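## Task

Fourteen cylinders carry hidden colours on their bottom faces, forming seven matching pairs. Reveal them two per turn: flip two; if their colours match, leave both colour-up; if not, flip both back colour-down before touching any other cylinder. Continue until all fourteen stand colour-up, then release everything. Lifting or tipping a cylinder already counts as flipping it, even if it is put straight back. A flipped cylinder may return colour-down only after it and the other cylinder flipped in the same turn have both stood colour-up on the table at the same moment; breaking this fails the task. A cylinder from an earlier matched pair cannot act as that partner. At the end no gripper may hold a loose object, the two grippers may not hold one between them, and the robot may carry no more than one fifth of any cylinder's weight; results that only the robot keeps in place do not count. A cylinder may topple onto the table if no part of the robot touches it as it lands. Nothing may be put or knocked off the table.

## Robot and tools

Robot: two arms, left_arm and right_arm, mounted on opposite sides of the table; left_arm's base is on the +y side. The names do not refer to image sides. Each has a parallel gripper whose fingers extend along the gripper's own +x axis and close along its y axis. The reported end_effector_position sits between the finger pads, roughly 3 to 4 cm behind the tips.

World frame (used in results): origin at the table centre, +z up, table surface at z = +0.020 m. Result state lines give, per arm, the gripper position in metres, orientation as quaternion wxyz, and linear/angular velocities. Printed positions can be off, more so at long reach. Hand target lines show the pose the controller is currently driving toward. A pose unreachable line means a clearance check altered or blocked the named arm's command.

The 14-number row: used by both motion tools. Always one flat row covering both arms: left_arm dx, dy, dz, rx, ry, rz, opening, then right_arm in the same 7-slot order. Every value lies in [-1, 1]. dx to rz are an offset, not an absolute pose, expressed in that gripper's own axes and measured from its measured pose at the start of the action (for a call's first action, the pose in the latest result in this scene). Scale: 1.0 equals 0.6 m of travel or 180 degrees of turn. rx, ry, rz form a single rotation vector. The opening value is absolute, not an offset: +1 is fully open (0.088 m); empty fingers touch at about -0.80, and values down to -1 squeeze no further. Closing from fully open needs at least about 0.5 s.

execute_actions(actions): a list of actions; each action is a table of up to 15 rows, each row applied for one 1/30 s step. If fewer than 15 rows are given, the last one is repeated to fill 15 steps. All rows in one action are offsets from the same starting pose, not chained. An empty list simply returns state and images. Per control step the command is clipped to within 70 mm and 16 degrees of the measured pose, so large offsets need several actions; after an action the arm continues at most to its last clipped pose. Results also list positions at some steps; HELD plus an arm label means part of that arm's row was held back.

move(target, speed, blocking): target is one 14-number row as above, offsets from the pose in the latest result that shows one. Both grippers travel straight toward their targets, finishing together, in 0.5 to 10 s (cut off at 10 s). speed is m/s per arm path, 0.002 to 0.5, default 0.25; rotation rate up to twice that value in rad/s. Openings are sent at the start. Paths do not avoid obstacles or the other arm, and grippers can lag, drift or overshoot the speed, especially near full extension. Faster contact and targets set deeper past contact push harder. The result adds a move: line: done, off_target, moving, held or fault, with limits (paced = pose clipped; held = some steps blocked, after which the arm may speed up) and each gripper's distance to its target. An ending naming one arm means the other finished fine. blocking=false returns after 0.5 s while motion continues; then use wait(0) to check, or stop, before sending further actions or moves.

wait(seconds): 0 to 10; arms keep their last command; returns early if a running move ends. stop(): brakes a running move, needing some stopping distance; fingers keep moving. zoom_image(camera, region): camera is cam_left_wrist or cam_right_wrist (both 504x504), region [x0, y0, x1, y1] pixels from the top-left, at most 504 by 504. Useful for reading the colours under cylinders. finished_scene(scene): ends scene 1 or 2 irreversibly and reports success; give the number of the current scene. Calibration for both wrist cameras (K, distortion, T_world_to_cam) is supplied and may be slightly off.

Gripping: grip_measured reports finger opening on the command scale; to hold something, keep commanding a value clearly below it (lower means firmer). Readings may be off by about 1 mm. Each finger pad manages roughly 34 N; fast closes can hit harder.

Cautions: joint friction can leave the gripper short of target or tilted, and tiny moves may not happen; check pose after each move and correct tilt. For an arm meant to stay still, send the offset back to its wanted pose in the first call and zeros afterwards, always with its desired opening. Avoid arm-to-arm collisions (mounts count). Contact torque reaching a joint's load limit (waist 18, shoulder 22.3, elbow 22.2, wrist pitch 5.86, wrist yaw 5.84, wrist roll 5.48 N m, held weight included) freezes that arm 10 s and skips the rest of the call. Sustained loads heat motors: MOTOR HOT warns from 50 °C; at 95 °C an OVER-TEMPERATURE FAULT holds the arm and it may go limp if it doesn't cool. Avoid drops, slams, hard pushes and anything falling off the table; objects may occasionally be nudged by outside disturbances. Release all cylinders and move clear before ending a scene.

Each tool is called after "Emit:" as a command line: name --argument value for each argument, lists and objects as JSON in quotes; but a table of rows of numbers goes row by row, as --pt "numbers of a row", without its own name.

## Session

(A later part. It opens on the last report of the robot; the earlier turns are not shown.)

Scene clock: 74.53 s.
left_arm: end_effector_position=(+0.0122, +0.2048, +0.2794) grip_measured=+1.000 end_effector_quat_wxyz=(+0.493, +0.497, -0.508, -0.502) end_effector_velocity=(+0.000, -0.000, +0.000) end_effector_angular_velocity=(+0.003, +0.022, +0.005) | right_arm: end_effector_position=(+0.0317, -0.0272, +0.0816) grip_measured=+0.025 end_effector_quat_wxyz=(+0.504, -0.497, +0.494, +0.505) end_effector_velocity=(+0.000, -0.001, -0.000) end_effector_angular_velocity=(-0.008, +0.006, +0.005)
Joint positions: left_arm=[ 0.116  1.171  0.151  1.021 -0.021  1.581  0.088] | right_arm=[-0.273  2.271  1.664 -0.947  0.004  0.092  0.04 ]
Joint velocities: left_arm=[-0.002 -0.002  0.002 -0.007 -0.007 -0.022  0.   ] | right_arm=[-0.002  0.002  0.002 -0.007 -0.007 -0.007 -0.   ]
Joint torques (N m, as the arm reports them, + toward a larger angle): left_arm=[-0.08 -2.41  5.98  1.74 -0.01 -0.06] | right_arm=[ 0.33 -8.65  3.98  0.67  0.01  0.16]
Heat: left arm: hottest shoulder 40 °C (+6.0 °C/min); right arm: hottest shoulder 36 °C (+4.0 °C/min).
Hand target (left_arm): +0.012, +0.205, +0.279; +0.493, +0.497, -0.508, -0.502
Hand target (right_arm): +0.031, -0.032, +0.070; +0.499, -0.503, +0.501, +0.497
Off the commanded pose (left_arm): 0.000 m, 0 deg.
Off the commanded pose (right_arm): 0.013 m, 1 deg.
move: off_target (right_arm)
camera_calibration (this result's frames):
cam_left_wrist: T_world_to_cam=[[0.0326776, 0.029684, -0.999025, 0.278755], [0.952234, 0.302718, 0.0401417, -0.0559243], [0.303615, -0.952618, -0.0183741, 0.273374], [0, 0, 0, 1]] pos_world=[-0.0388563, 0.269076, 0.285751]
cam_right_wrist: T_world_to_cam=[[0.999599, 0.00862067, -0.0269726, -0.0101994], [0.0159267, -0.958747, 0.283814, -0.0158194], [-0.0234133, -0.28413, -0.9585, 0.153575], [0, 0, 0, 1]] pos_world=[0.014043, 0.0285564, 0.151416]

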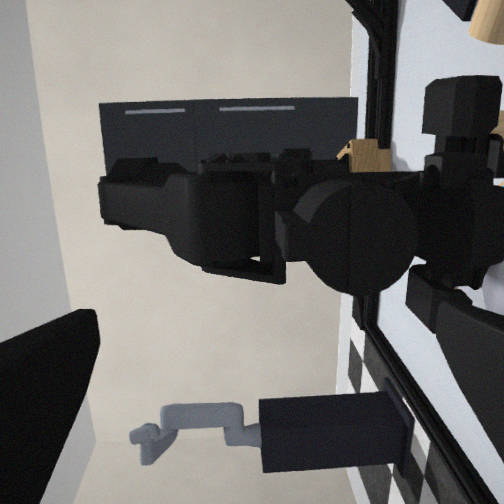

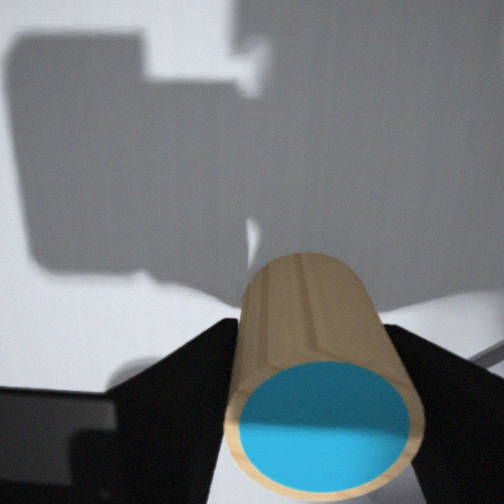

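Emit:
execute_actions --actions '[[[0,0,0,0,0,0,1,0,0,0,0,0,0,0.6]]]'

Emit:
wait --seconds 2

Emit:
execute_actions --actions '[[[0,0,0,0,0,0,1,0,0,0,0,0,0,-0.3]],[[0,0,0,0,0,0,1,0,0,0,0,0,0,-0.3]]]'

Emit:
move --target '[0,0,0,0,0,0,1,-0.12,0,0,0,0,0,-0.3]' --speed 0.15

Emit:
move --target '[0,0,0,0,0,0,1,-0.205,0.03,-0.013,0,-0.495,0,-0.3]' --speed 0.3

Emit:
move --target '[0.21,0,0,0,0,0,1,0,0,0,0,0,0,-0.3]' --speed 0.2

Scene clock: 79.83 s.
left_arm: end_effector_position=(+0.0122, +0.2048, +0.2794) grip_measured=+1.000 end_effector_quat_wxyz=(+0.493, +0.497, -0.508, -0.502) end_effector_velocity=(+0.000, +0.000, -0.003) end_effector_angular_velocity=(+0.012, +0.007, +0.005) | right_arm: end_effector_position=(+0.0316, -0.0270, +0.0813) grip_measured=+0.593 end_effector_quat_wxyz=(+0.504, -0.497, +0.494, +0.505) end_effector_velocity=(-0.001, -0.009, +0.000) end_effector_angular_velocity=(-0.039, +0.018, +0.020)
Joint positions: left_arm=[ 0.116  1.171  0.151  1.021 -0.021  1.581  0.088] | right_arm=[-0.272  2.271  1.664 -0.945  0.004  0.093  0.068]
Joint velocities: left_arm=[-0.002  0.002 -0.002 -0.007 -0.007 -0.007  0.   ] | right_arm=[-0.002 -0.002 -0.002 -0.037 -0.022 -0.022  0.003]
Joint torques (N m, as the arm reports them, + toward a larger angle): left_arm=[-0.03 -2.39  5.97  1.76  0.02 -0.01] | right_arm=[  0.04 -11.09   5.37  -0.01   0.    -0.04]
Heat: left arm: hottest shoulder 39 °C (+4.0 °C/min); right arm: hottest shoulder 37 °C (+4.0 °C/min).
Hand target (left_arm): +0.012, +0.205, +0.280; +0.493, +0.497, -0.508, -0.502
Hand target (right_arm): +0.032, -0.027, +0.082; +0.504, -0.497, +0.494, +0.505
Off the commanded pose (left_arm): 0.000 m, 0 deg.
Off the commanded pose (right_arm): 0.000 m, 0 deg.
Step readings (end_effector_position):
0: left_arm (+0.0122, +0.2048, +0.2794) | right_arm (+0.0316, -0.0270, +0.0812)
1: left_arm (+0.0122, +0.2048, +0.2794) | right_arm (+0.0316, -0.0270, +0.0812)
2: left_arm (+0.0122, +0.2048, +0.2794) | right_arm (+0.0316, -0.0270, +0.0812)
4: left_arm (+0.0122, +0.2048, +0.2794) | right_arm (+0.0315, -0.0269, +0.0812)
8: left_arm (+0.0122, +0.2048, +0.2794) | right_arm (+0.0315, -0.0269, +0.0813)
15: end_effector_position above
camera_calibration (this result's frames):
cam_left_wrist: T_world_to_cam=[[0.0326776, 0.029684, -0.999025, 0.278755], [0.952234, 0.302718, 0.0401417, -0.0559243], [0.303615, -0.952618, -0.0183741, 0.273374], [0, 0, 0, 1]] pos_world=[-0.0388563, 0.269076, 0.285751]
cam_right_wrist: T_world_to_cam=[[0.999596, 0.00865154, -0.027079, -0.0100108], [0.0159596, -0.95907, 0.282719, -0.0154379], [-0.0235247, -0.283037, -0.95882, 0.153468], [0, 0, 0, 1]] pos_world=[0.0138634, 0.0287177, 0.151242]

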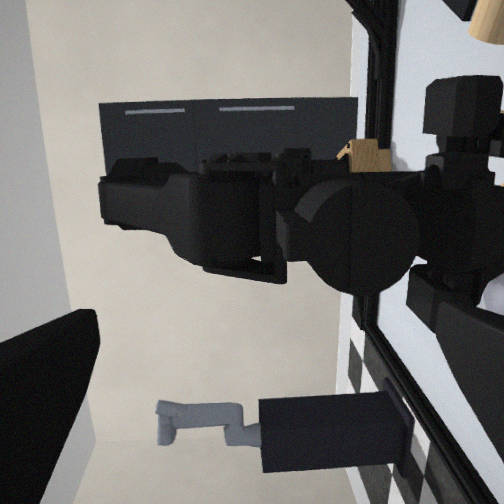

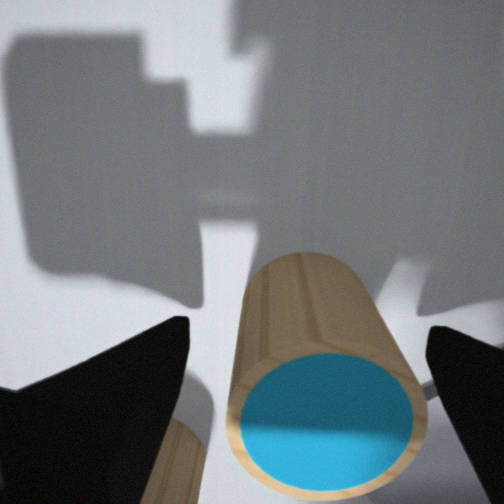

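Scene clock: 81.83 s.
left_arm: end_effector_position=(+0.0122, +0.2048, +0.2794) grip_measured=+1.000 end_effector_quat_wxyz=(+0.493, +0.497, -0.508, -0.502) end_effector_velocity=(+0.000, +0.001, -0.002) end_effector_angular_velocity=(+0.008, +0.022, +0.005) | right_arm: end_effector_position=(+0.0316, -0.0270, +0.0813) grip_measured=+0.600 end_effector_quat_wxyz=(+0.504, -0.497, +0.494, +0.505) end_effector_velocity=(+0.000, -0.001, +0.002) end_effector_angular_velocity=(-0.003, +0.007, -0.010)
Joint positions: left_arm=[ 0.116  1.171  0.151  1.021 -0.021  1.581  0.088] | right_arm=[-0.272  2.271  1.664 -0.945  0.004  0.093  0.068]
Joint velocities: left_arm=[-0.002 -0.002 -0.002 -0.007 -0.007 -0.022  0.   ] | right_arm=[-0.002 -0.002  0.002 -0.007 -0.007  0.007  0.   ]
Joint torques (N m, as the arm reports them, + toward a larger angle): left_arm=[-0.07 -2.37  6.06  1.74 -0.01 -0.06] | right_arm=[  0.04 -11.08   5.36  -0.02  -0.01  -0.03]
Heat: left arm: hottest shoulder 38 °C (+2.0 °C/min); right arm: hottest shoulder 38 °C (+5.1 °C/min).
Hand target (left_arm): +0.012, +0.205, +0.280; +0.493, +0.497, -0.508, -0.502
Hand target (right_arm): +0.032, -0.027, +0.082; +0.504, -0.497, +0.494, +0.505
Off the commanded pose (left_arm): 0.000 m, 0 deg.
Off the commanded pose (right_arm): 0.000 m, 0 deg.
wait: 2.00 s; at rest by 0.17 s
camera_calibration (this result's frames):
cam_left_wrist: T_world_to_cam=[[0.0326776, 0.029684, -0.999025, 0.278755], [0.952234, 0.302718, 0.0401417, -0.0559243], [0.303615, -0.952618, -0.0183741, 0.273374], [0, 0, 0, 1]] pos_world=[-0.0388563, 0.269076, 0.285751]
cam_right_wrist: T_world_to_cam=[[0.999596, 0.00865154, -0.027079, -0.0100108], [0.0159596, -0.95907, 0.282719, -0.0154379], [-0.0235247, -0.283037, -0.95882, 0.153468], [0, 0, 0, 1]] pos_world=[0.0138634, 0.0287177, 0.151242]

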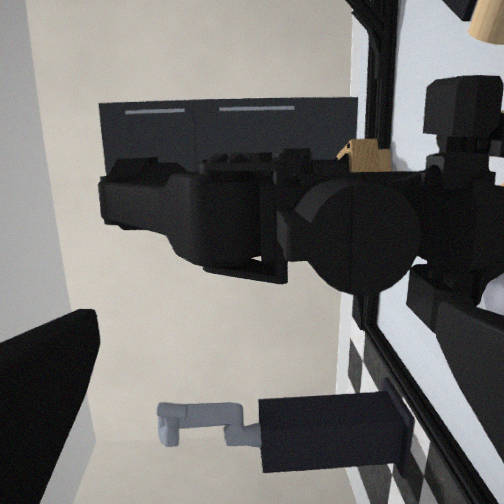

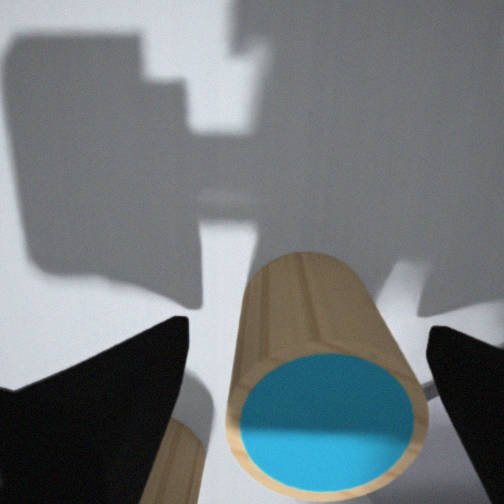

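Scene clock: 82.83 s.
left_arm: end_effector_position=(+0.0122, +0.2048, +0.2794) grip_measured=+1.000 end_effector_quat_wxyz=(+0.493, +0.497, -0.508, -0.502) end_effector_velocity=(+0.000, +0.001, -0.004) end_effector_angular_velocity=(+0.013, +0.021, +0.005) | right_arm: end_effector_position=(+0.0317, -0.0270, +0.0813) grip_measured=+0.025 end_effector_quat_wxyz=(+0.505, -0.497, +0.494, +0.505) end_effector_velocity=(-0.002, +0.001, +0.000) end_effector_angular_velocity=(+0.005, +0.022, +0.005)
Joint positions: left_arm=[ 0.116  1.171  0.151  1.021 -0.021  1.581  0.088] | right_arm=[-0.272  2.271  1.664 -0.945  0.005  0.093  0.04 ]
Joint velocities: left_arm=[-0.002 -0.002 -0.007 -0.007 -0.007 -0.022  0.   ] | right_arm=[-0.002 -0.002 -0.002  0.007 -0.022 -0.007 -0.   ]
Joint torques (N m, as the arm reports them, + toward a larger angle): left_arm=[-0.04 -2.43  5.94  1.73 -0.02 -0.04] | right_arm=[  0.02 -11.05   5.3    0.13  -0.01  -0.02]
Heat: left arm: hottest shoulder 38 °C (+2.0 °C/min); right arm: hottest shoulder 38 °C (+5.1 °C/min).
Hand target (left_arm): +0.012, +0.205, +0.279; +0.493, +0.497, -0.508, -0.502
Hand target (right_arm): +0.032, -0.027, +0.081; +0.505, -0.497, +0.494, +0.505
Off the commanded pose (left_arm): 0.000 m, 0 deg.
Off the commanded pose (right_arm): 0.000 m, 0 deg.
Step readings (end_effector_position; steps 1 to 15: 1st action; 16 to 30: 2nd action):
0: left_arm (+0.0122, +0.2048, +0.2794) | right_arm (+0.0316, -0.0270, +0.0813)
1: left_arm (+0.0122, +0.2048, +0.2794) | right_arm (+0.0316, -0.0270, +0.0813)
2: left_arm (+0.0122, +0.2048, +0.2794) | right_arm (+0.0316, -0.0270, +0.0813)
4: left_arm (+0.0122, +0.2048, +0.2794) | right_arm (+0.0316, -0.0270, +0.0813)
8: left_arm (+0.0122, +0.2048, +0.2794) | right_arm (+0.0317, -0.0270, +0.0813)
15: left_arm (+0.0122, +0.2048, +0.2794) | right_arm (+0.0317, -0.0270, +0.0813)
16: left_arm (+0.0122, +0.2048, +0.2794) | right_arm (+0.0317, -0.0270, +0.0813)
17: left_arm (+0.0122, +0.2048, +0.2794) | right_arm (+0.0317, -0.0270, +0.0813)
19: left_arm (+0.0122, +0.2048, +0.2794) | right_arm (+0.0317, -0.0270, +0.0813)
23: left_arm (+0.0122, +0.2048, +0.2794) | right_arm (+0.0317, -0.0270, +0.0813)
30: end_effector_position above
camera_calibration (this result's frames):
cam_left_wrist: T_world_to_cam=[[0.0326776, 0.029684, -0.999025, 0.278755], [0.952234, 0.302718, 0.0401417, -0.0559243], [0.303615, -0.952618, -0.0183741, 0.273374], [0, 0, 0, 1]] pos_world=[-0.0388563, 0.269076, 0.285751]
cam_right_wrist: T_world_to_cam=[[0.999627, 0.00862378, -0.0259063, -0.0102866], [0.0156074, -0.958994, 0.282997, -0.0155135], [-0.0224034, -0.283296, -0.958771, 0.153406], [0, 0, 0, 1]] pos_world=[0.0139617, 0.0286706, 0.151205]

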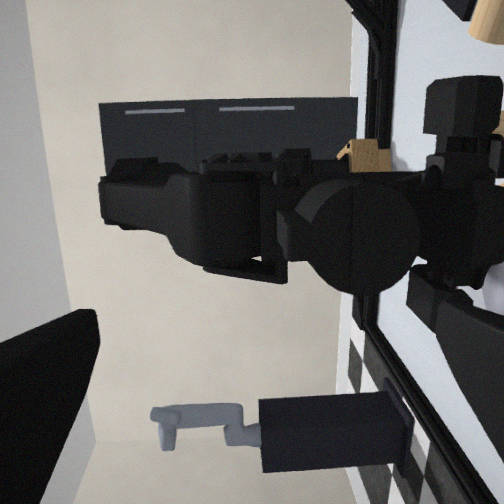

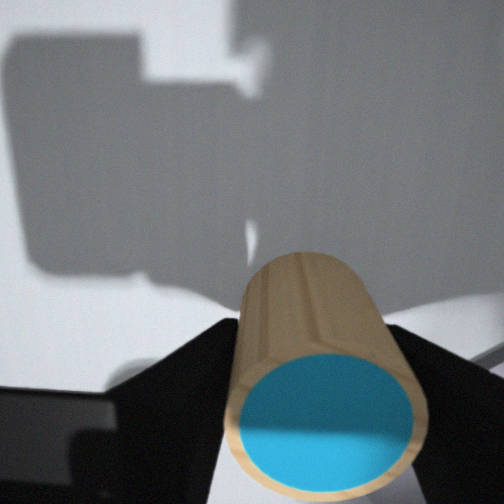

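Scene clock: 83.77 s.
left_arm: end_effector_position=(+0.0122, +0.2048, +0.2794) grip_measured=+1.000 end_effector_quat_wxyz=(+0.493, +0.497, -0.508, -0.502) end_effector_velocity=(+0.000, +0.000, -0.003) end_effector_angular_velocity=(+0.012, +0.007, +0.005) | right_arm: end_effector_position=(+0.0321, -0.0311, +0.1468) grip_measured=+0.024 end_effector_quat_wxyz=(+0.501, -0.502, +0.498, +0.500) end_effector_velocity=(-0.000, -0.000, +0.005) end_effector_angular_velocity=(-0.003, +0.007, +0.005)
Joint positions: left_arm=[ 0.116  1.171  0.151  1.021 -0.021  1.581  0.088] | right_arm=[-0.272  2.202  1.817 -1.185  0.005  0.093  0.04 ]
Joint velocities: left_arm=[-0.002  0.002 -0.002 -0.007 -0.007 -0.007  0.   ] | right_arm=[-0.002 -0.002  0.017 -0.022 -0.007 -0.007 -0.   ]
Joint torques (N m, as the arm reports them, + toward a larger angle): left_arm=[-0.05 -2.45  5.94  1.74 -0.01 -0.04] | right_arm=[  0.13 -11.73   7.12  -0.05   0.     0.02]
Heat: left arm: hottest shoulder 38 °C (+2.0 °C/min); right arm: hottest shoulder 38 °C (+5.1 °C/min).
Hand target (left_arm): +0.012, +0.205, +0.279; +0.493, +0.497, -0.508, -0.502
Hand target (right_arm): +0.032, -0.028, +0.153; +0.505, -0.497, +0.494, +0.505
Off the commanded pose (left_arm): 0.000 m, 0 deg.
Off the commanded pose (right_arm): 0.007 m, 1 deg.
move: done
camera_calibration (this result's frames):
cam_left_wrist: T_world_to_cam=[[0.0326776, 0.029684, -0.999025, 0.278755], [0.952234, 0.302718, 0.0401417, -0.0559243], [0.303615, -0.952618, -0.0183741, 0.273374], [0, 0, 0, 1]] pos_world=[-0.0388563, 0.269076, 0.285751]
cam_right_wrist: T_world_to_cam=[[0.999669, 0.00818466, -0.0243723, -0.00918547], [0.0151175, -0.953904, 0.29973, -0.040196], [-0.0207957, -0.299999, -0.953713, 0.213698], [0, 0, 0, 1]] pos_world=[0.0142341, 0.0258411, 0.21563]

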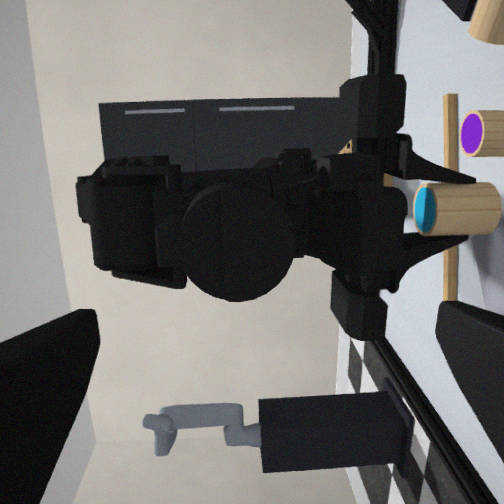

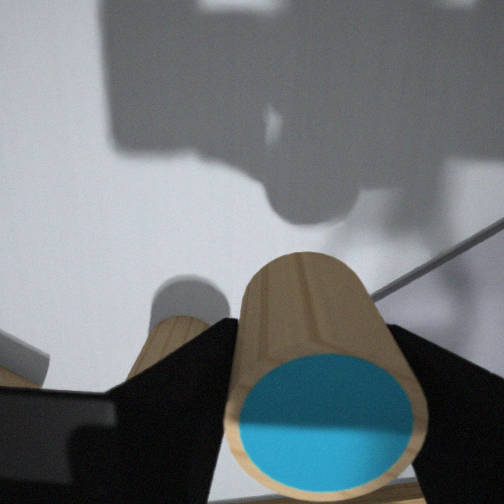

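Scene clock: 86.90 s.
left_arm: end_effector_position=(+0.0122, +0.2048, +0.2794) grip_measured=+1.000 end_effector_quat_wxyz=(+0.493, +0.497, -0.508, -0.502) end_effector_velocity=(+0.000, +0.001, -0.005) end_effector_angular_velocity=(+0.022, +0.006, +0.005) | right_arm: end_effector_position=(+0.0145, -0.0382, +0.2782) grip_measured=+0.024 end_effector_quat_wxyz=(+0.703, +0.006, +0.005, +0.711) end_effector_velocity=(-0.002, -0.001, -0.002) end_effector_angular_velocity=(-0.002, -0.008, +0.010)
Joint positions: left_arm=[ 0.116  1.171  0.151  1.021 -0.021  1.581  0.088] | right_arm=[-0.16   1.578  0.574  1.006  0.198  0.015  0.04 ]
Joint velocities: left_arm=[-0.002 -0.002 -0.002 -0.022 -0.007 -0.007  0.   ] | right_arm=[ 0.002  0.002 -0.007  0.007 -0.007 -0.007 -0.   ]
Joint torques (N m, as the arm reports them, + toward a larger angle): left_arm=[-0.09 -2.32  5.89  1.76  0.04 -0.06] | right_arm=[ 0.32 -5.02  4.46  2.04  0.12 -0.16]
Heat: left arm: hottest shoulder 37 °C (+0.0 °C/min); right arm: hottest shoulder 39 °C (+6.1 °C/min).
Hand target (left_arm): +0.012, +0.205, +0.279; +0.493, +0.497, -0.508, -0.502
Hand target (right_arm): +0.014, -0.040, +0.270; +0.704, -0.004, +0.007, +0.711
Off the commanded pose (left_arm): 0.000 m, 0 deg.
Off the commanded pose (right_arm): 0.009 m, 2 deg.
move: off_target (right_arm)
camera_calibration (this result's frames):
cam_left_wrist: T_world_to_cam=[[0.0326776, 0.029684, -0.999025, 0.278755], [0.952234, 0.302718, 0.0401417, -0.0559243], [0.303615, -0.952618, -0.0183741, 0.273374], [0, 0, 0, 1]] pos_world=[-0.0388563, 0.269076, 0.285751]
cam_right_wrist: T_world_to_cam=[[0.99917, 0.0394267, -0.0102854, 0.00900879], [0.00195603, -0.298547, -0.954393, 0.287952], [-0.0406992, 0.95358, -0.298377, 0.202434], [0, 0, 0, 1]] pos_world=[-0.00132566, -0.107425, 0.335313]

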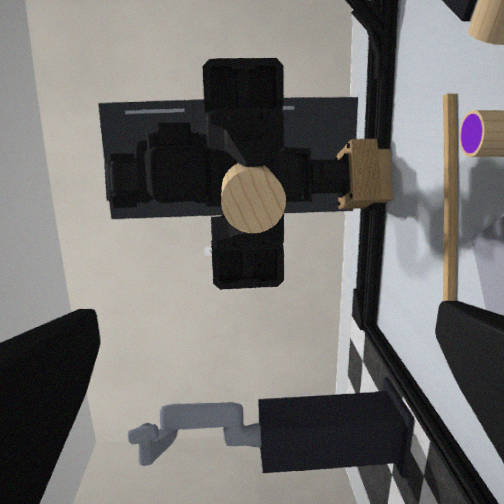

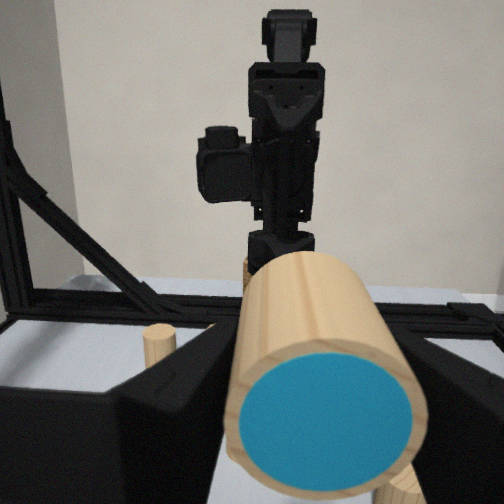

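Scene clock: 88.07 s.
left_arm: end_effector_position=(+0.0104, +0.0816, +0.2792) grip_measured=+1.000 end_effector_quat_wxyz=(+0.494, +0.498, -0.507, -0.501) end_effector_velocity=(-0.002, -0.002, +0.000) end_effector_angular_velocity=(+0.003, +0.007, -0.000) | right_arm: end_effector_position=(+0.0145, -0.0382, +0.2782) grip_measured=+0.024 end_effector_quat_wxyz=(+0.703, +0.006, +0.005, +0.711) end_effector_velocity=(-0.002, -0.001, -0.002) end_effector_angular_velocity=(-0.007, +0.006, +0.020)
Joint positions: left_arm=[ 0.126  1.723  0.598  1.127 -0.015  1.581  0.088] | right_arm=[-0.16   1.578  0.574  1.006  0.198  0.015  0.04 ]
Joint velocities: left_arm=[-0.007  0.002  0.007 -0.007 -0.007 -0.007  0.   ] | right_arm=[-0.002 -0.002 -0.002 -0.007 -0.022  0.007  0.   ]
Joint torques (N m, as the arm reports them, + toward a larger angle): left_arm=[ 0.1  -4.94  6.64  1.58  0.18 -0.02] | right_arm=[ 0.03 -6.32  5.68  1.83 -0.01  0.  ]
Heat: left arm: hottest shoulder 37 °C (+0.0 °C/min); right arm: hottest shoulder 39 °C (+6.1 °C/min).
Hand target (left_arm): +0.010, +0.079, +0.279; +0.493, +0.497, -0.508, -0.502
Hand target (right_arm): +0.014, -0.038, +0.278; +0.703, +0.006, +0.005, +0.711
Off the commanded pose (left_arm): 0.003 m, 0 deg.
Off the commanded pose (right_arm): 0.000 m, 0 deg.
move: done
camera_calibration (this result's frames):
cam_left_wrist: T_world_to_cam=[[0.0325988, 0.0301766, -0.999013, 0.282148], [0.951188, 0.305971, 0.0402805, -0.0171584], [0.306884, -0.951563, -0.0187293, 0.156536], [0, 0, 0, 1]] pos_world=[-0.0409153, 0.14569, 0.285492]
cam_right_wrist: T_world_to_cam=[[0.99917, 0.0394267, -0.0102854, 0.00900879], [0.00195603, -0.298547, -0.954393, 0.287952], [-0.0406992, 0.95358, -0.298377, 0.202434], [0, 0, 0, 1]] pos_world=[-0.00132566, -0.107425, 0.335313]

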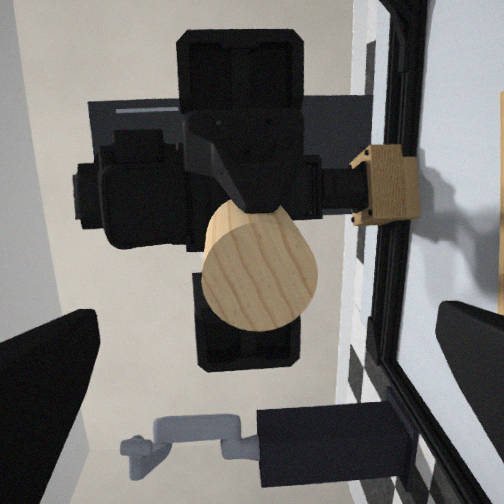

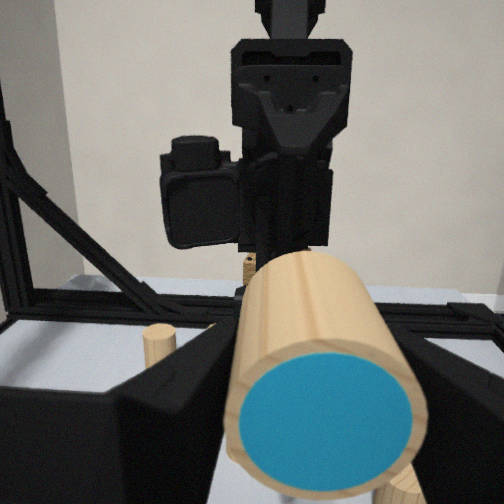

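Emit:
move --target '[0.134,0.001,-0.008,0,0,0,1,0,0,0,0,0,0,-0.3]' --speed 0.1

Emit:
execute_actions --actions '[[[0,0,0,0,0,0,-0.3,0,0,0,0,0,0,-0.3]],[[0,0,0,0,0,0,-0.3,0,0,0,0,0,0,-0.3]],[[0,0,0,0,0,0,-0.3,0,0,0,0,0,0,0.6]]]'

Emit:
move --target '[-0.1,0,0,0,0,0,-0.3,-0.1,0,0,0,0,0,0.6]' --speed 0.15

Emit:
move --target '[-0.095,-0.2,0.125,0,0,-0.497,-0.3,0,0.057,-0.207,0,0.505,0,0.6]' --speed 0.3

Scene clock: 93.33 s.
left_arm: end_effector_position=(+0.0141, +0.0038, +0.2804) grip_measured=+1.000 end_effector_quat_wxyz=(+0.495, +0.499, -0.506, -0.500) end_effector_velocity=(-0.000, -0.002, +0.002) end_effector_angular_velocity=(-0.002, +0.022, +0.005) | right_arm: end_effector_position=(+0.0145, -0.0382, +0.2782) grip_measured=+0.024 end_effector_quat_wxyz=(+0.703, +0.006, +0.005, +0.711) end_effector_velocity=(+0.000, -0.000, -0.002) end_effector_angular_velocity=(-0.007, -0.009, +0.005)
Joint positions: left_arm=[ 0.141  1.954  0.931  1.026 -0.004  1.581  0.088] | right_arm=[-0.16   1.578  0.574  1.006  0.198  0.015  0.04 ]
Joint velocities: left_arm=[-0.002  0.002  0.012 -0.007 -0.007 -0.022  0.   ] | right_arm=[-0.002 -0.002 -0.002 -0.007 -0.007 -0.007  0.   ]
Joint torques (N m, as the arm reports them, + toward a larger angle): left_arm=[ 0.24 -6.44  7.13  1.6   0.23 -0.02] | right_arm=[ 0.05 -6.3   5.73  1.84 -0.01  0.  ]
Heat: left arm: hottest shoulder 37 °C (+0.0 °C/min); right arm: hottest shoulder 38 °C (+5.0 °C/min).
Hand target (left_arm): +0.014, +0.001, +0.280; +0.494, +0.498, -0.507, -0.501
Hand target (right_arm): +0.014, -0.038, +0.278; +0.703, +0.006, +0.005, +0.711
Off the commanded pose (left_arm): 0.003 m, 0 deg.
Off the commanded pose (right_arm): 0.000 m, 0 deg.
move: done
camera_calibration (this result's frames):
cam_left_wrist: T_world_to_cam=[[0.0324774, 0.0295506, -0.999036, 0.285602], [0.949896, 0.30999, 0.0400492, 0.00307137], [0.310874, -0.95028, -0.0180023, 0.0811275], [0, 0, 0, 1]] pos_world=[-0.0374136, 0.0677021, 0.286664]
cam_right_wrist: T_world_to_cam=[[0.99917, 0.0394267, -0.0102854, 0.00900879], [0.00195603, -0.298547, -0.954393, 0.287952], [-0.0406992, 0.95358, -0.298377, 0.202434], [0, 0, 0, 1]] pos_world=[-0.00132566, -0.107425, 0.335313]

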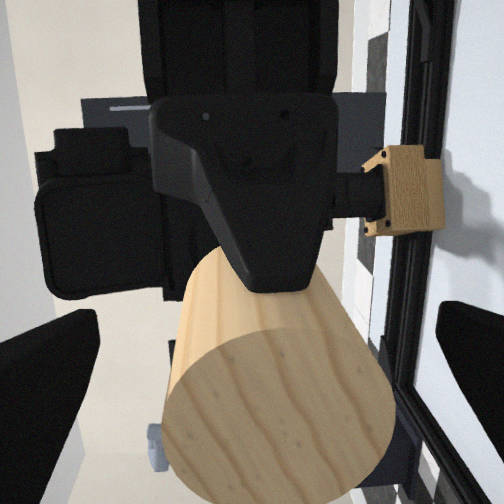

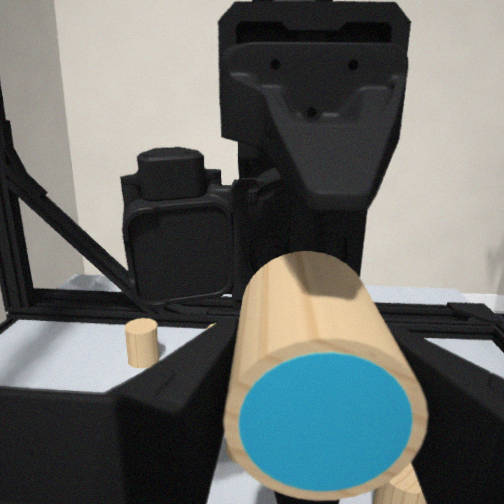

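Scene clock: 94.83 s.
left_arm: end_effector_position=(+0.0141, +0.0038, +0.2806) grip_measured=+0.041 end_effector_quat_wxyz=(+0.495, +0.499, -0.506, -0.500) end_effector_velocity=(-0.000, +0.001, -0.003) end_effector_angular_velocity=(+0.012, -0.007, +0.005) | right_arm: end_effector_position=(+0.0144, -0.0382, +0.2776) grip_measured=+0.592 end_effector_quat_wxyz=(+0.703, +0.005, +0.006, +0.711) end_effector_velocity=(+0.000, -0.001, -0.007) end_effector_angular_velocity=(-0.026, -0.013, +0.005)
Joint positions: left_arm=[ 0.141  1.954  0.931  1.027 -0.004  1.581  0.041] | right_arm=[-0.16   1.578  0.574  1.003  0.197  0.015  0.068]
Joint velocities: left_arm=[-0.002 -0.002 -0.007 -0.007 -0.007  0.007 -0.001] | right_arm=[-0.002 -0.002 -0.007 -0.022 -0.007 -0.007  0.003]
Joint torques (N m, as the arm reports them, + toward a larger angle): left_arm=[-0.05 -7.41  5.91  1.84 -0.02 -0.08] | right_arm=[ 0.06 -6.34  5.71  1.86  0.01 -0.02]
Heat: left arm: hottest shoulder 37 °C (-1.0 °C/min); right arm: hottest shoulder 38 °C (+5.1 °C/min).
Hand target (left_arm): +0.014, +0.004, +0.281; +0.496, +0.498, -0.507, -0.499
Hand target (right_arm): +0.014, -0.038, +0.278; +0.703, +0.005, +0.005, +0.711
Off the commanded pose (left_arm): 0.000 m, 0 deg.
Off the commanded pose (right_arm): 0.000 m, 0 deg.
Step readings (end_effector_position; steps 1 to 15: 1st action; 16 to 30: 2nd action; 31 to 45: 3rd action):
0: left_arm (+0.0141, +0.0038, +0.2804) | right_arm (+0.0145, -0.0382, +0.2782)
1: left_arm (+0.0141, +0.0038, +0.2804) | right_arm (+0.0145, -0.0382, +0.2782)
2: left_arm (+0.0141, +0.0038, +0.2804) | right_arm (+0.0145, -0.0382, +0.2782)
4: left_arm (+0.0141, +0.0038, +0.2804) | right_arm (+0.0145, -0.0382, +0.2782)
8: left_arm (+0.0141, +0.0038, +0.2809) | right_arm (+0.0145, -0.0382, +0.2777)
15: left_arm (+0.0141, +0.0038, +0.2809) | right_arm (+0.0145, -0.0382, +0.2777)
16: left_arm (+0.0141, +0.0038, +0.2809) | right_arm (+0.0145, -0.0382, +0.2777)
17: left_arm (+0.0141, +0.0038, +0.2809) | right_arm (+0.0145, -0.0382, +0.2777)
19: left_arm (+0.0141, +0.0038, +0.2809) | right_arm (+0.0145, -0.0382, +0.2777)
23: left_arm (+0.0141, +0.0038, +0.2809) | right_arm (+0.0145, -0.0382, +0.2777)
30: left_arm (+0.0141, +0.0038, +0.2809) | right_arm (+0.0145, -0.0382, +0.2777)
31: left_arm (+0.0141, +0.0038, +0.2809) | right_arm (+0.0145, -0.0382, +0.2777)
32: left_arm (+0.0141, +0.0038, +0.2809) | right_arm (+0.0145, -0.0382, +0.2776)
34: left_arm (+0.0141, +0.0038, +0.2809) | right_arm (+0.0144, -0.0382, +0.2776)
38: left_arm (+0.0141, +0.0038, +0.2806) | right_arm (+0.0144, -0.0382, +0.2776)
45: end_effector_position above
camera_calibration (this result's frames):
cam_left_wrist: T_world_to_cam=[[0.0320841, 0.028793, -0.99907, 0.285857], [0.949912, 0.310019, 0.0394401, 0.00325448], [0.310867, -0.950294, -0.0174041, 0.0809003], [0, 0, 0, 1]] pos_world=[-0.0374121, 0.0676395, 0.286871]
cam_right_wrist: T_world_to_cam=[[0.99916, 0.0397815, -0.0098374, 0.00894964], [0.00259695, -0.301039, -0.953608, 0.287081], [-0.0408974, 0.952782, -0.300889, 0.20293], [0, 0, 0, 1]] pos_world=[-0.00138834, -0.107281, 0.33491]

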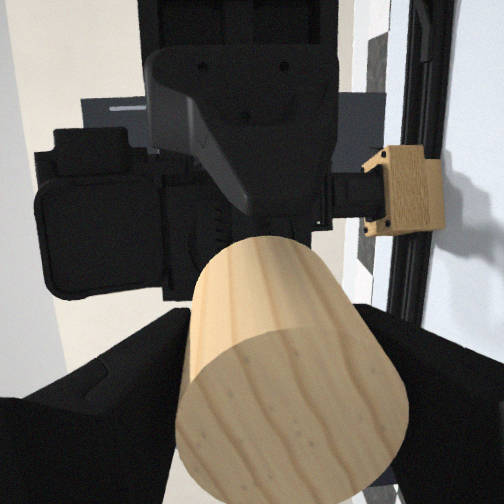

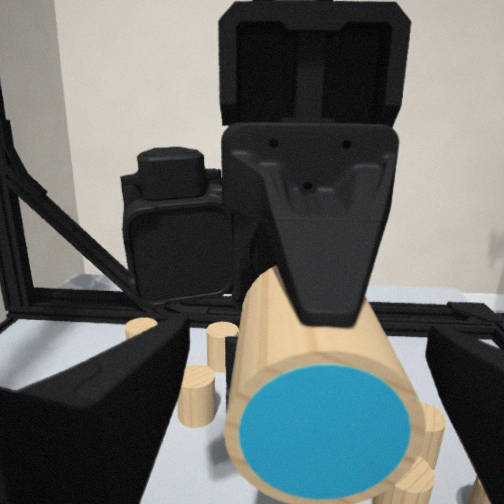

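Scene clock: 95.73 s.
left_arm: end_effector_position=(+0.0151, +0.0618, +0.2750) grip_measured=+0.039 end_effector_quat_wxyz=(+0.492, +0.502, -0.503, -0.503) end_effector_velocity=(-0.002, +0.002, -0.001) end_effector_angular_velocity=(+0.007, +0.007, +0.000) | right_arm: end_effector_position=(+0.0148, -0.0948, +0.2813) grip_measured=+0.600 end_effector_quat_wxyz=(+0.703, +0.009, +0.003, +0.711) end_effector_velocity=(-0.001, -0.003, -0.005) end_effector_angular_velocity=(-0.021, -0.013, +0.010)
Joint positions: left_arm=[ 0.141  1.79   0.677  1.101 -0.004  1.581  0.041] | right_arm=[-0.108  1.335  0.38   0.964  0.248  0.015  0.068]
Joint velocities: left_arm=[-0.007 -0.007 -0.007 -0.007 -0.007 -0.007 -0.   ] | right_arm=[ 0.002 -0.012 -0.012 -0.022 -0.007 -0.007 -0.   ]
Joint torques (N m, as the arm reports them, + toward a larger angle): left_arm=[-0.29 -7.39  5.13  2.12 -0.04 -0.03] | right_arm=[ 0.51 -5.35  4.13  1.65  0.09  0.01]
Heat: left arm: hottest shoulder 38 °C (+0.0 °C/min); right arm: hottest shoulder 38 °C (+5.1 °C/min).
Hand target (left_arm): +0.015, +0.064, +0.280; +0.495, +0.499, -0.506, -0.500
Hand target (right_arm): +0.015, -0.098, +0.278; +0.703, +0.005, +0.006, +0.711
Off the commanded pose (left_arm): 0.006 m, 1 deg.
Off the commanded pose (right_arm): 0.005 m, 1 deg.
move: done
camera_calibration (this result's frames):
cam_left_wrist: T_world_to_cam=[[0.0323229, 0.043651, -0.998524, 0.277492], [0.949902, 0.309396, 0.0442744, -0.0166774], [0.310872, -0.949931, -0.0314635, 0.139461], [0, 0, 0, 1]] pos_world=[-0.036482, 0.125525, 0.282209]
cam_right_wrist: T_world_to_cam=[[0.999104, 0.0406395, -0.011792, 0.0115179], [0.000614783, -0.292579, -0.956241, 0.275159], [-0.0423112, 0.955377, -0.292342, 0.25582], [0, 0, 0, 1]] pos_world=[-0.000852683, -0.164367, 0.338041]

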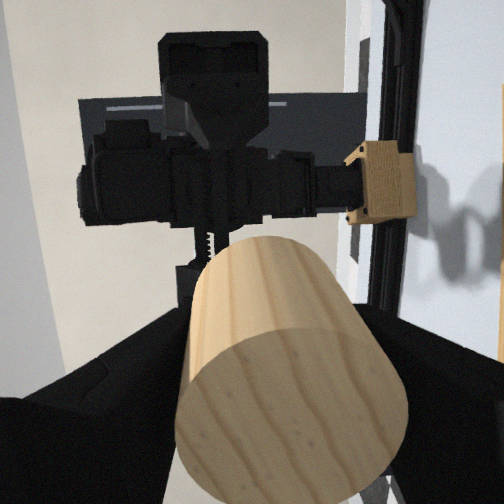

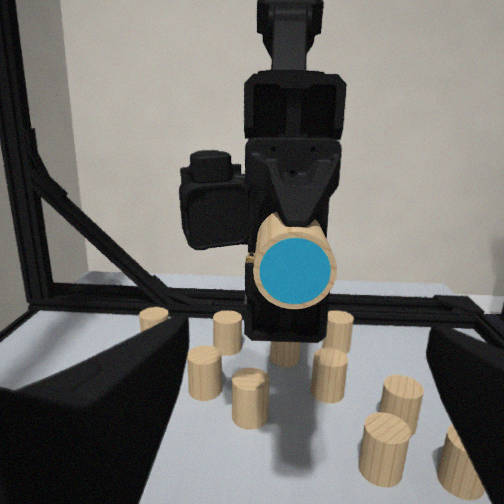

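Scene clock: 98.83 s.
left_arm: end_effector_position=(-0.0561, +0.1216, +0.1546) grip_measured=+0.038 end_effector_quat_wxyz=(-0.002, +0.711, -0.002, -0.704) end_effector_velocity=(-0.000, -0.003, +0.008) end_effector_angular_velocity=(-0.009, -0.006, +0.005) | right_arm: end_effector_position=(-0.0207, -0.0959, +0.1599) grip_measured=+0.600 end_effector_quat_wxyz=(+0.497, -0.500, +0.499, +0.504) end_effector_velocity=(-0.002, +0.001, +0.005) end_effector_angular_velocity=(-0.004, +0.006, +0.024)
Joint positions: left_arm=[-0.04   2.138  1.645 -1.08  -0.01   1.38   0.041] | right_arm=[-0.117  1.972  1.519 -1.114 -0.006  0.243  0.068]
Joint velocities: left_arm=[-0.002 -0.002  0.027 -0.022 -0.007 -0.007 -0.   ] | right_arm=[ 0.002  0.002  0.022 -0.022 -0.007 -0.022 -0.   ]
Joint torques (N m, as the arm reports them, + toward a larger angle): left_arm=[-0.39 -7.56  6.87  0.01  0.24 -0.1 ] | right_arm=[-0.24 -7.86  7.06 -0.12 -0.12  0.01]
Heat: left arm: hottest shoulder 38 °C (+0.0 °C/min); right arm: hottest shoulder 38 °C (+5.1 °C/min).
Hand target (left_arm): -0.058, +0.120, +0.154; -0.003, +0.708, -0.000, -0.706
Hand target (right_arm): -0.021, -0.094, +0.157; +0.495, -0.501, +0.503, +0.501
Off the commanded pose (left_arm): 0.002 m, 0 deg.
Off the commanded pose (right_arm): 0.003 m, 1 deg.
move: done
camera_calibration (this result's frames):
cam_left_wrist: T_world_to_cam=[[0.0272965, 0.999083, 0.0329806, -0.11894], [0.943129, -0.0366744, 0.330397, 0.0352342], [0.331303, 0.0220863, -0.943266, 0.238537], [0, 0, 0, 1]] pos_world=[-0.109012, 0.114855, 0.217285]
cam_right_wrist: T_world_to_cam=[[0.999272, 0.0132154, -0.0358011, 0.0467279], [0.0232914, -0.954335, 0.297828, -0.104746], [-0.0302303, -0.298445, -0.953948, 0.205673], [0, 0, 0, 1]] pos_world=[-0.0380367, -0.0391981, 0.22907]

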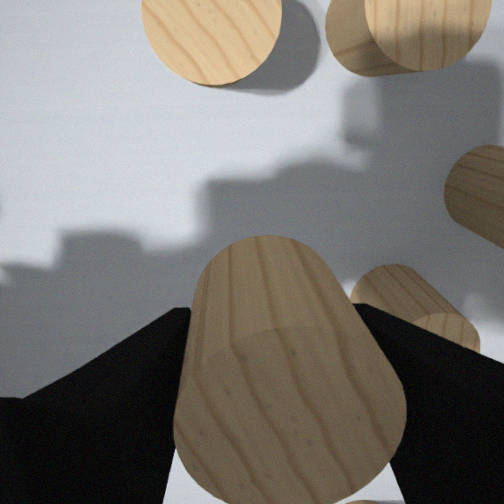

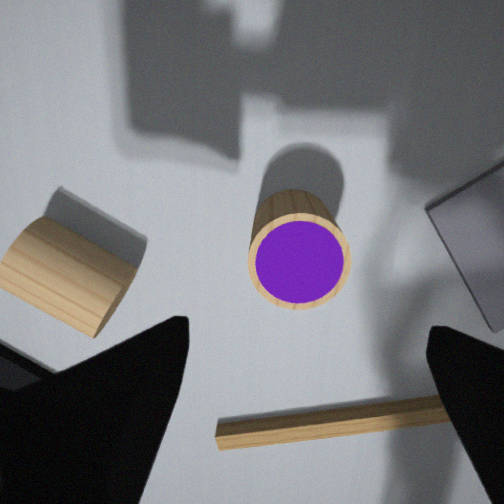

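Emit:
move --target '[0.143,0,0,0,0,0,-0.3,0.152,-0.003,0,0,0,0,0.6]' --speed 0.08

Emit:
execute_actions --actions '[[[0,0,0,0,0,0,0.5,0,0,0,0,0,0,-0.3]],[[0,0,0,0,0,0,0.5,0,0,0,0,0,0,-0.3]]]'

Emit:
move --target '[-0.12,0,0,0,0,0,0.5,-0.12,0,0,0,0,0,-0.3]' --speed 0.15

Emit:
move --target '[-0.225,0.06,-0.12,0,0,0.5,1,-0.21,-0.057,0.097,0,-0.495,0,-0.3]' --speed 0.3

Scene clock: 103.40 s.
left_arm: end_effector_position=(-0.0562, +0.1199, +0.0750) grip_measured=+0.034 end_effector_quat_wxyz=(+0.002, +0.710, -0.006, -0.704) end_effector_velocity=(-0.002, -0.001, +0.000) end_effector_angular_velocity=(-0.006, +0.009, +0.019) | right_arm: end_effector_position=(-0.0217, -0.0915, +0.0767) grip_measured=+0.600 end_effector_quat_wxyz=(+0.501, -0.492, +0.495, +0.511) end_effector_velocity=(-0.001, -0.003, +0.000) end_effector_angular_velocity=(-0.009, +0.005, +0.010)
Joint positions: left_arm=[-0.039  2.252  1.493 -0.803 -0.009  1.38   0.041] | right_arm=[-0.118  2.082  1.329 -0.791 -0.006  0.243  0.068]
Joint velocities: left_arm=[-0.002 -0.002 -0.002  0.007  0.007 -0.022  0.   ] | right_arm=[ 0.002 -0.002 -0.002 -0.007 -0.007 -0.007 -0.   ]
Joint torques (N m, as the arm reports them, + toward a larger angle): left_arm=[ 0.21 -7.43  4.54  0.67  0.03  0.11] | right_arm=[-0.26 -8.09  3.63  0.37  0.   -0.11]
Heat: left arm: hottest shoulder 38 °C (+0.0 °C/min); right arm: hottest shoulder 38 °C (+4.1 °C/min).
Hand target (left_arm): -0.055, +0.122, +0.069; -0.002, +0.711, -0.002, -0.704
Hand target (right_arm): -0.019, -0.096, +0.069; +0.497, -0.500, +0.499, +0.504
Off the commanded pose (left_arm): 0.006 m, 1 deg.
Off the commanded pose (right_arm): 0.009 m, 1 deg.
move: off_target (right_arm)
camera_calibration (this result's frames):
cam_left_wrist: T_world_to_cam=[[0.0269863, 0.99939, 0.0221478, -0.113895], [0.943977, -0.0327674, 0.328382, 0.0612777], [0.328907, 0.0120452, -0.944285, 0.164643], [0, 0, 0, 1]] pos_world=[-0.108924, 0.11385, 0.13787]
cam_right_wrist: T_world_to_cam=[[0.999039, 0.0137094, -0.0416351, 0.0452093], [0.0246945, -0.960787, 0.276184, -0.0746799], [-0.0362162, -0.276947, -0.960203, 0.129907], [0, 0, 0, 1]] pos_world=[-0.0386169, -0.036394, 0.147245]

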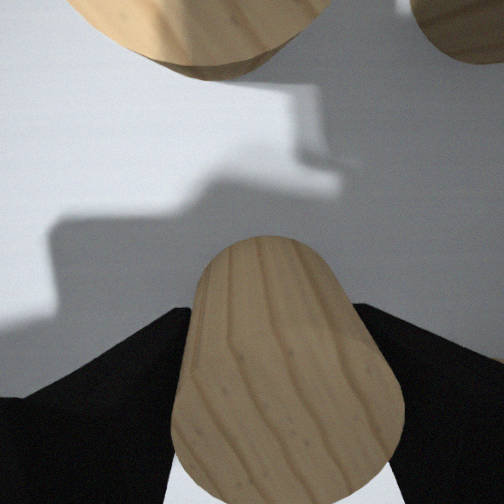

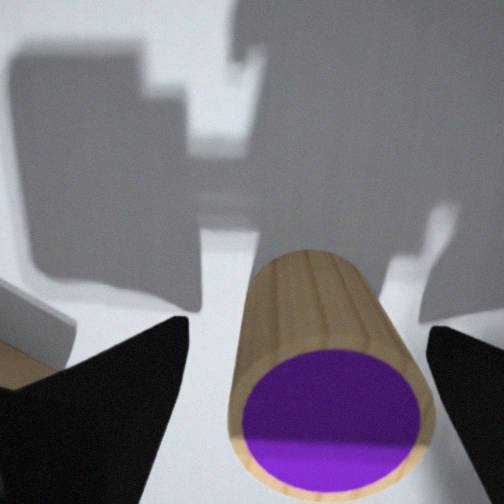

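Scene clock: 104.40 s.
left_arm: end_effector_position=(-0.0561, +0.1199, +0.0749) grip_measured=+0.500 end_effector_quat_wxyz=(+0.002, +0.710, -0.006, -0.704) end_effector_velocity=(+0.003, +0.003, +0.001) end_effector_angular_velocity=(+0.003, -0.023, +0.034) | right_arm: end_effector_position=(-0.0217, -0.0916, +0.0767) grip_measured=+0.025 end_effector_quat_wxyz=(+0.501, -0.493, +0.495, +0.511) end_effector_velocity=(-0.002, -0.003, +0.000) end_effector_angular_velocity=(-0.013, +0.020, -0.009)
Joint positions: left_arm=[-0.039  2.252  1.492 -0.802 -0.01   1.38   0.063] | right_arm=[-0.118  2.082  1.329 -0.791 -0.006  0.243  0.04 ]
Joint velocities: left_arm=[-0.002 -0.007 -0.007 -0.007 -0.022 -0.037 -0.   ] | right_arm=[-0.002 -0.002 -0.002 -0.007 -0.022  0.007 -0.   ]
Joint torques (N m, as the arm reports them, + toward a larger angle): left_arm=[-0.02 -8.52  5.33  0.24  0.01  0.01] | right_arm=[ 0.04 -9.49  4.98  0.16  0.01 -0.01]
Heat: left arm: hottest shoulder 39 °C (+1.0 °C/min); right arm: hottest shoulder 38 °C (+4.1 °C/min).
Hand target (left_arm): -0.056, +0.120, +0.075; +0.002, +0.710, -0.006, -0.704
Hand target (right_arm): -0.022, -0.092, +0.077; +0.501, -0.493, +0.495, +0.511
Off the commanded pose (left_arm): 0.000 m, 0 deg.
Off the commanded pose (right_arm): 0.000 m, 0 deg.
Step readings (end_effector_position; steps 1 to 15: 1st action; 16 to 30: 2nd action):
0: left_arm (-0.0562, +0.1199, +0.0750) | right_arm (-0.0217, -0.0915, +0.0767)
1: left_arm (-0.0562, +0.1198, +0.0750) | right_arm (-0.0217, -0.0915, +0.0767)
2: left_arm (-0.0562, +0.1198, +0.0750) | right_arm (-0.0217, -0.0915, +0.0767)
4: left_arm (-0.0561, +0.1199, +0.0749) | right_arm (-0.0217, -0.0915, +0.0767)
8: left_arm (-0.0562, +0.1197, +0.0750) | right_arm (-0.0217, -0.0916, +0.0767)
15: left_arm (-0.0561, +0.1199, +0.0749) | right_arm (-0.0217, -0.0916, +0.0767)
16: left_arm (-0.0561, +0.1199, +0.0749) | right_arm (-0.0217, -0.0916, +0.0767)
17: left_arm (-0.0561, +0.1199, +0.0749) | right_arm (-0.0217, -0.0916, +0.0767)
19: left_arm (-0.0562, +0.1197, +0.0750) | right_arm (-0.0217, -0.0916, +0.0767)
23: left_arm (-0.0561, +0.1199, +0.0749) | right_arm (-0.0217, -0.0916, +0.0767)
30: end_effector_position above
camera_calibration (this result's frames):
cam_left_wrist: T_world_to_cam=[[0.0269763, 0.9994, 0.0217077, -0.113817], [0.943878, -0.0326168, 0.328679, 0.0612108], [0.32919, 0.0116229, -0.944192, 0.16461], [0, 0, 0, 1]] pos_world=[-0.108893, 0.113832, 0.137775]
cam_right_wrist: T_world_to_cam=[[0.999043, 0.013694, -0.0415457, 0.0451815], [0.0246684, -0.960685, 0.276542, -0.0747759], [-0.0361254, -0.277302, -0.960104, 0.129845], [0, 0, 0, 1]] pos_world=[-0.038603, -0.0364485, 0.147221]

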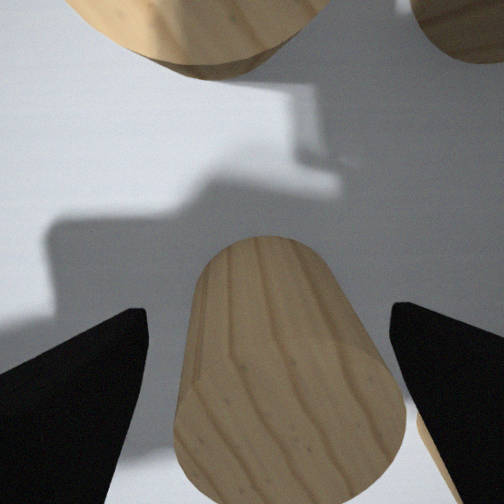

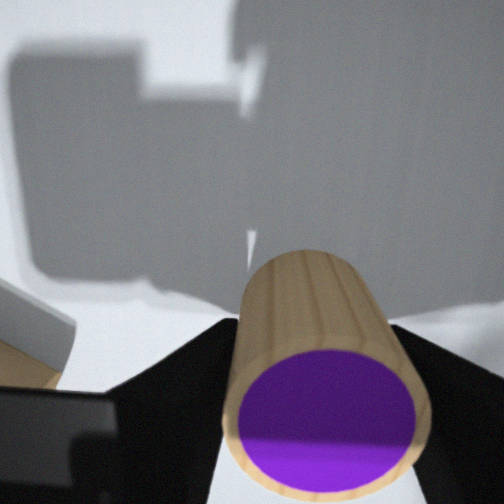

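Scene clock: 105.33 s.
left_arm: end_effector_position=(-0.0555, +0.1231, +0.1397) grip_measured=+0.500 end_effector_quat_wxyz=(-0.005, +0.711, +0.001, -0.703) end_effector_velocity=(-0.000, -0.002, +0.004) end_effector_angular_velocity=(-0.009, -0.006, +0.019) | right_arm: end_effector_position=(-0.0204, -0.0965, +0.1421) grip_measured=+0.025 end_effector_quat_wxyz=(+0.498, -0.498, +0.498, +0.506) end_effector_velocity=(-0.002, -0.002, +0.004) end_effector_angular_velocity=(-0.009, +0.005, +0.010)
Joint positions: left_arm=[-0.039  2.153  1.608 -1.035 -0.01   1.38   0.063] | right_arm=[-0.118  1.982  1.461 -1.042 -0.006  0.243  0.04 ]
Joint velocities: left_arm=[-0.002 -0.002  0.012 -0.007 -0.007 -0.022 -0.   ] | right_arm=[ 0.002 -0.002  0.012 -0.022 -0.007 -0.007 -0.   ]
Joint torques (N m, as the arm reports them, + toward a larger angle): left_arm=[-0.31 -9.61  6.69 -0.02  0.04 -0.04] | right_arm=[ -0.08 -10.21   6.95  -0.03   0.    -0.05]
Heat: left arm: hottest shoulder 39 °C (+0.0 °C/min); right arm: hottest shoulder 38 °C (+4.1 °C/min).
Hand target (left_arm): -0.057, +0.120, +0.147; +0.002, +0.710, -0.006, -0.704
Hand target (right_arm): -0.021, -0.093, +0.149; +0.501, -0.492, +0.495, +0.511
Off the commanded pose (left_arm): 0.008 m, 1 deg.
Off the commanded pose (right_arm): 0.007 m, 1 deg.
move: done
camera_calibration (this result's frames):
cam_left_wrist: T_world_to_cam=[[0.0268667, 0.998848, 0.0397483, -0.120973], [0.942701, -0.0385445, 0.331406, 0.0396914], [0.332557, 0.028567, -0.942651, 0.223418], [0, 0, 0, 1]] pos_world=[-0.108466, 0.115981, 0.20226]
cam_right_wrist: T_world_to_cam=[[0.999225, 0.0129814, -0.0371583, 0.0460144], [0.0233467, -0.955519, 0.294004, -0.0996423], [-0.0316889, -0.294643, -0.955082, 0.188995], [0, 0, 0, 1]] pos_world=[-0.0376634, -0.0401212, 0.211511]

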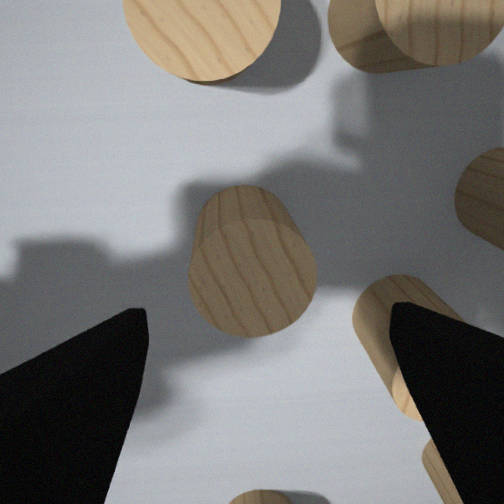

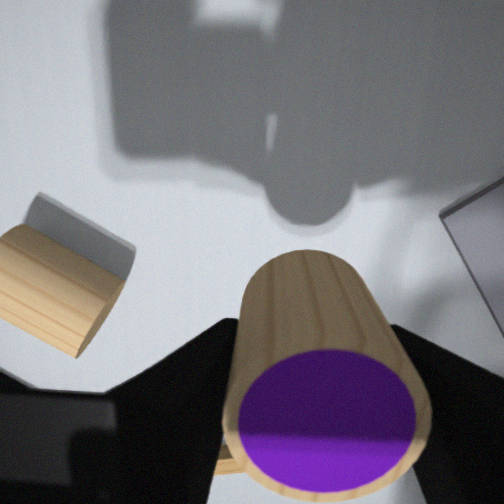

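Scene clock: 108.50 s.
left_arm: end_effector_position=(+0.0135, +0.0855, +0.2812) grip_measured=+1.000 end_effector_quat_wxyz=(+0.495, +0.500, -0.507, -0.498) end_effector_velocity=(-0.002, +0.001, -0.001) end_effector_angular_velocity=(-0.007, +0.022, -0.010) | right_arm: end_effector_position=(+0.0131, -0.0380, +0.2764) grip_measured=+0.024 end_effector_quat_wxyz=(+0.702, +0.012, +0.007, +0.712) end_effector_velocity=(-0.002, -0.001, -0.002) end_effector_angular_velocity=(-0.002, -0.023, +0.010)
Joint positions: left_arm=[ 0.133  1.703  0.584  1.122 -0.015  1.584  0.088] | right_arm=[-0.158  1.59   0.57   1.028  0.196  0.025  0.04 ]
Joint velocities: left_arm=[-0.002  0.007 -0.007  0.022  0.007 -0.022  0.   ] | right_arm=[ 0.002  0.002 -0.007  0.007 -0.007 -0.022  0.   ]
Joint torques (N m, as the arm reports them, + toward a larger angle): left_arm=[ 0.25 -4.8   4.83  2.    0.21  0.07] | right_arm=[-0.21 -5.43  4.24  2.03 -0.06 -0.21]
Heat: left arm: hottest shoulder 39 °C (+0.0 °C/min); right arm: hottest shoulder 38 °C (+3.0 °C/min).
Hand target (left_arm): +0.014, +0.086, +0.277; +0.491, +0.502, -0.506, -0.500
Hand target (right_arm): +0.014, -0.039, +0.269; +0.702, +0.003, +0.009, +0.712
Off the commanded pose (left_arm): 0.006 m, 1 deg.
Off the commanded pose (right_arm): 0.008 m, 1 deg.
move: done
camera_calibration (this result's frames):
cam_left_wrist: T_world_to_cam=[[0.0354153, 0.0288345, -0.998957, 0.284041], [0.949057, 0.312204, 0.0426579, -0.0226162], [0.313108, -0.949577, -0.0163088, 0.158406], [0, 0, 0, 1]] pos_world=[-0.0381936, 0.149289, 0.287293]
cam_right_wrist: T_world_to_cam=[[0.99881, 0.0437539, -0.0215252, 0.0135835], [-0.00775231, -0.293334, -0.955979, 0.287108], [-0.0481418, 0.955008, -0.292646, 0.200146], [0, 0, 0, 1]] pos_world=[-0.00170623, -0.107517, 0.333333]

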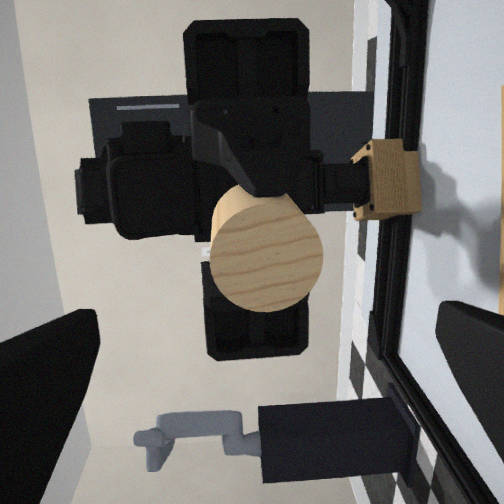

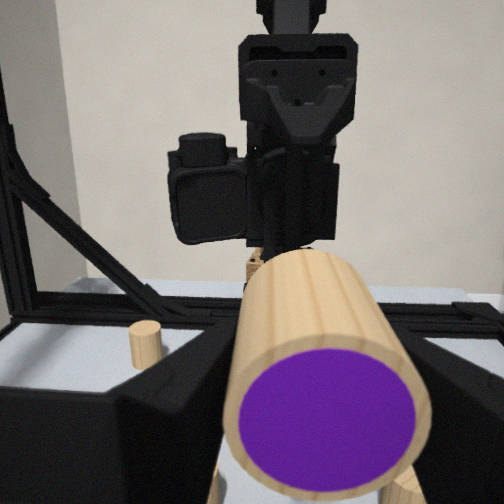

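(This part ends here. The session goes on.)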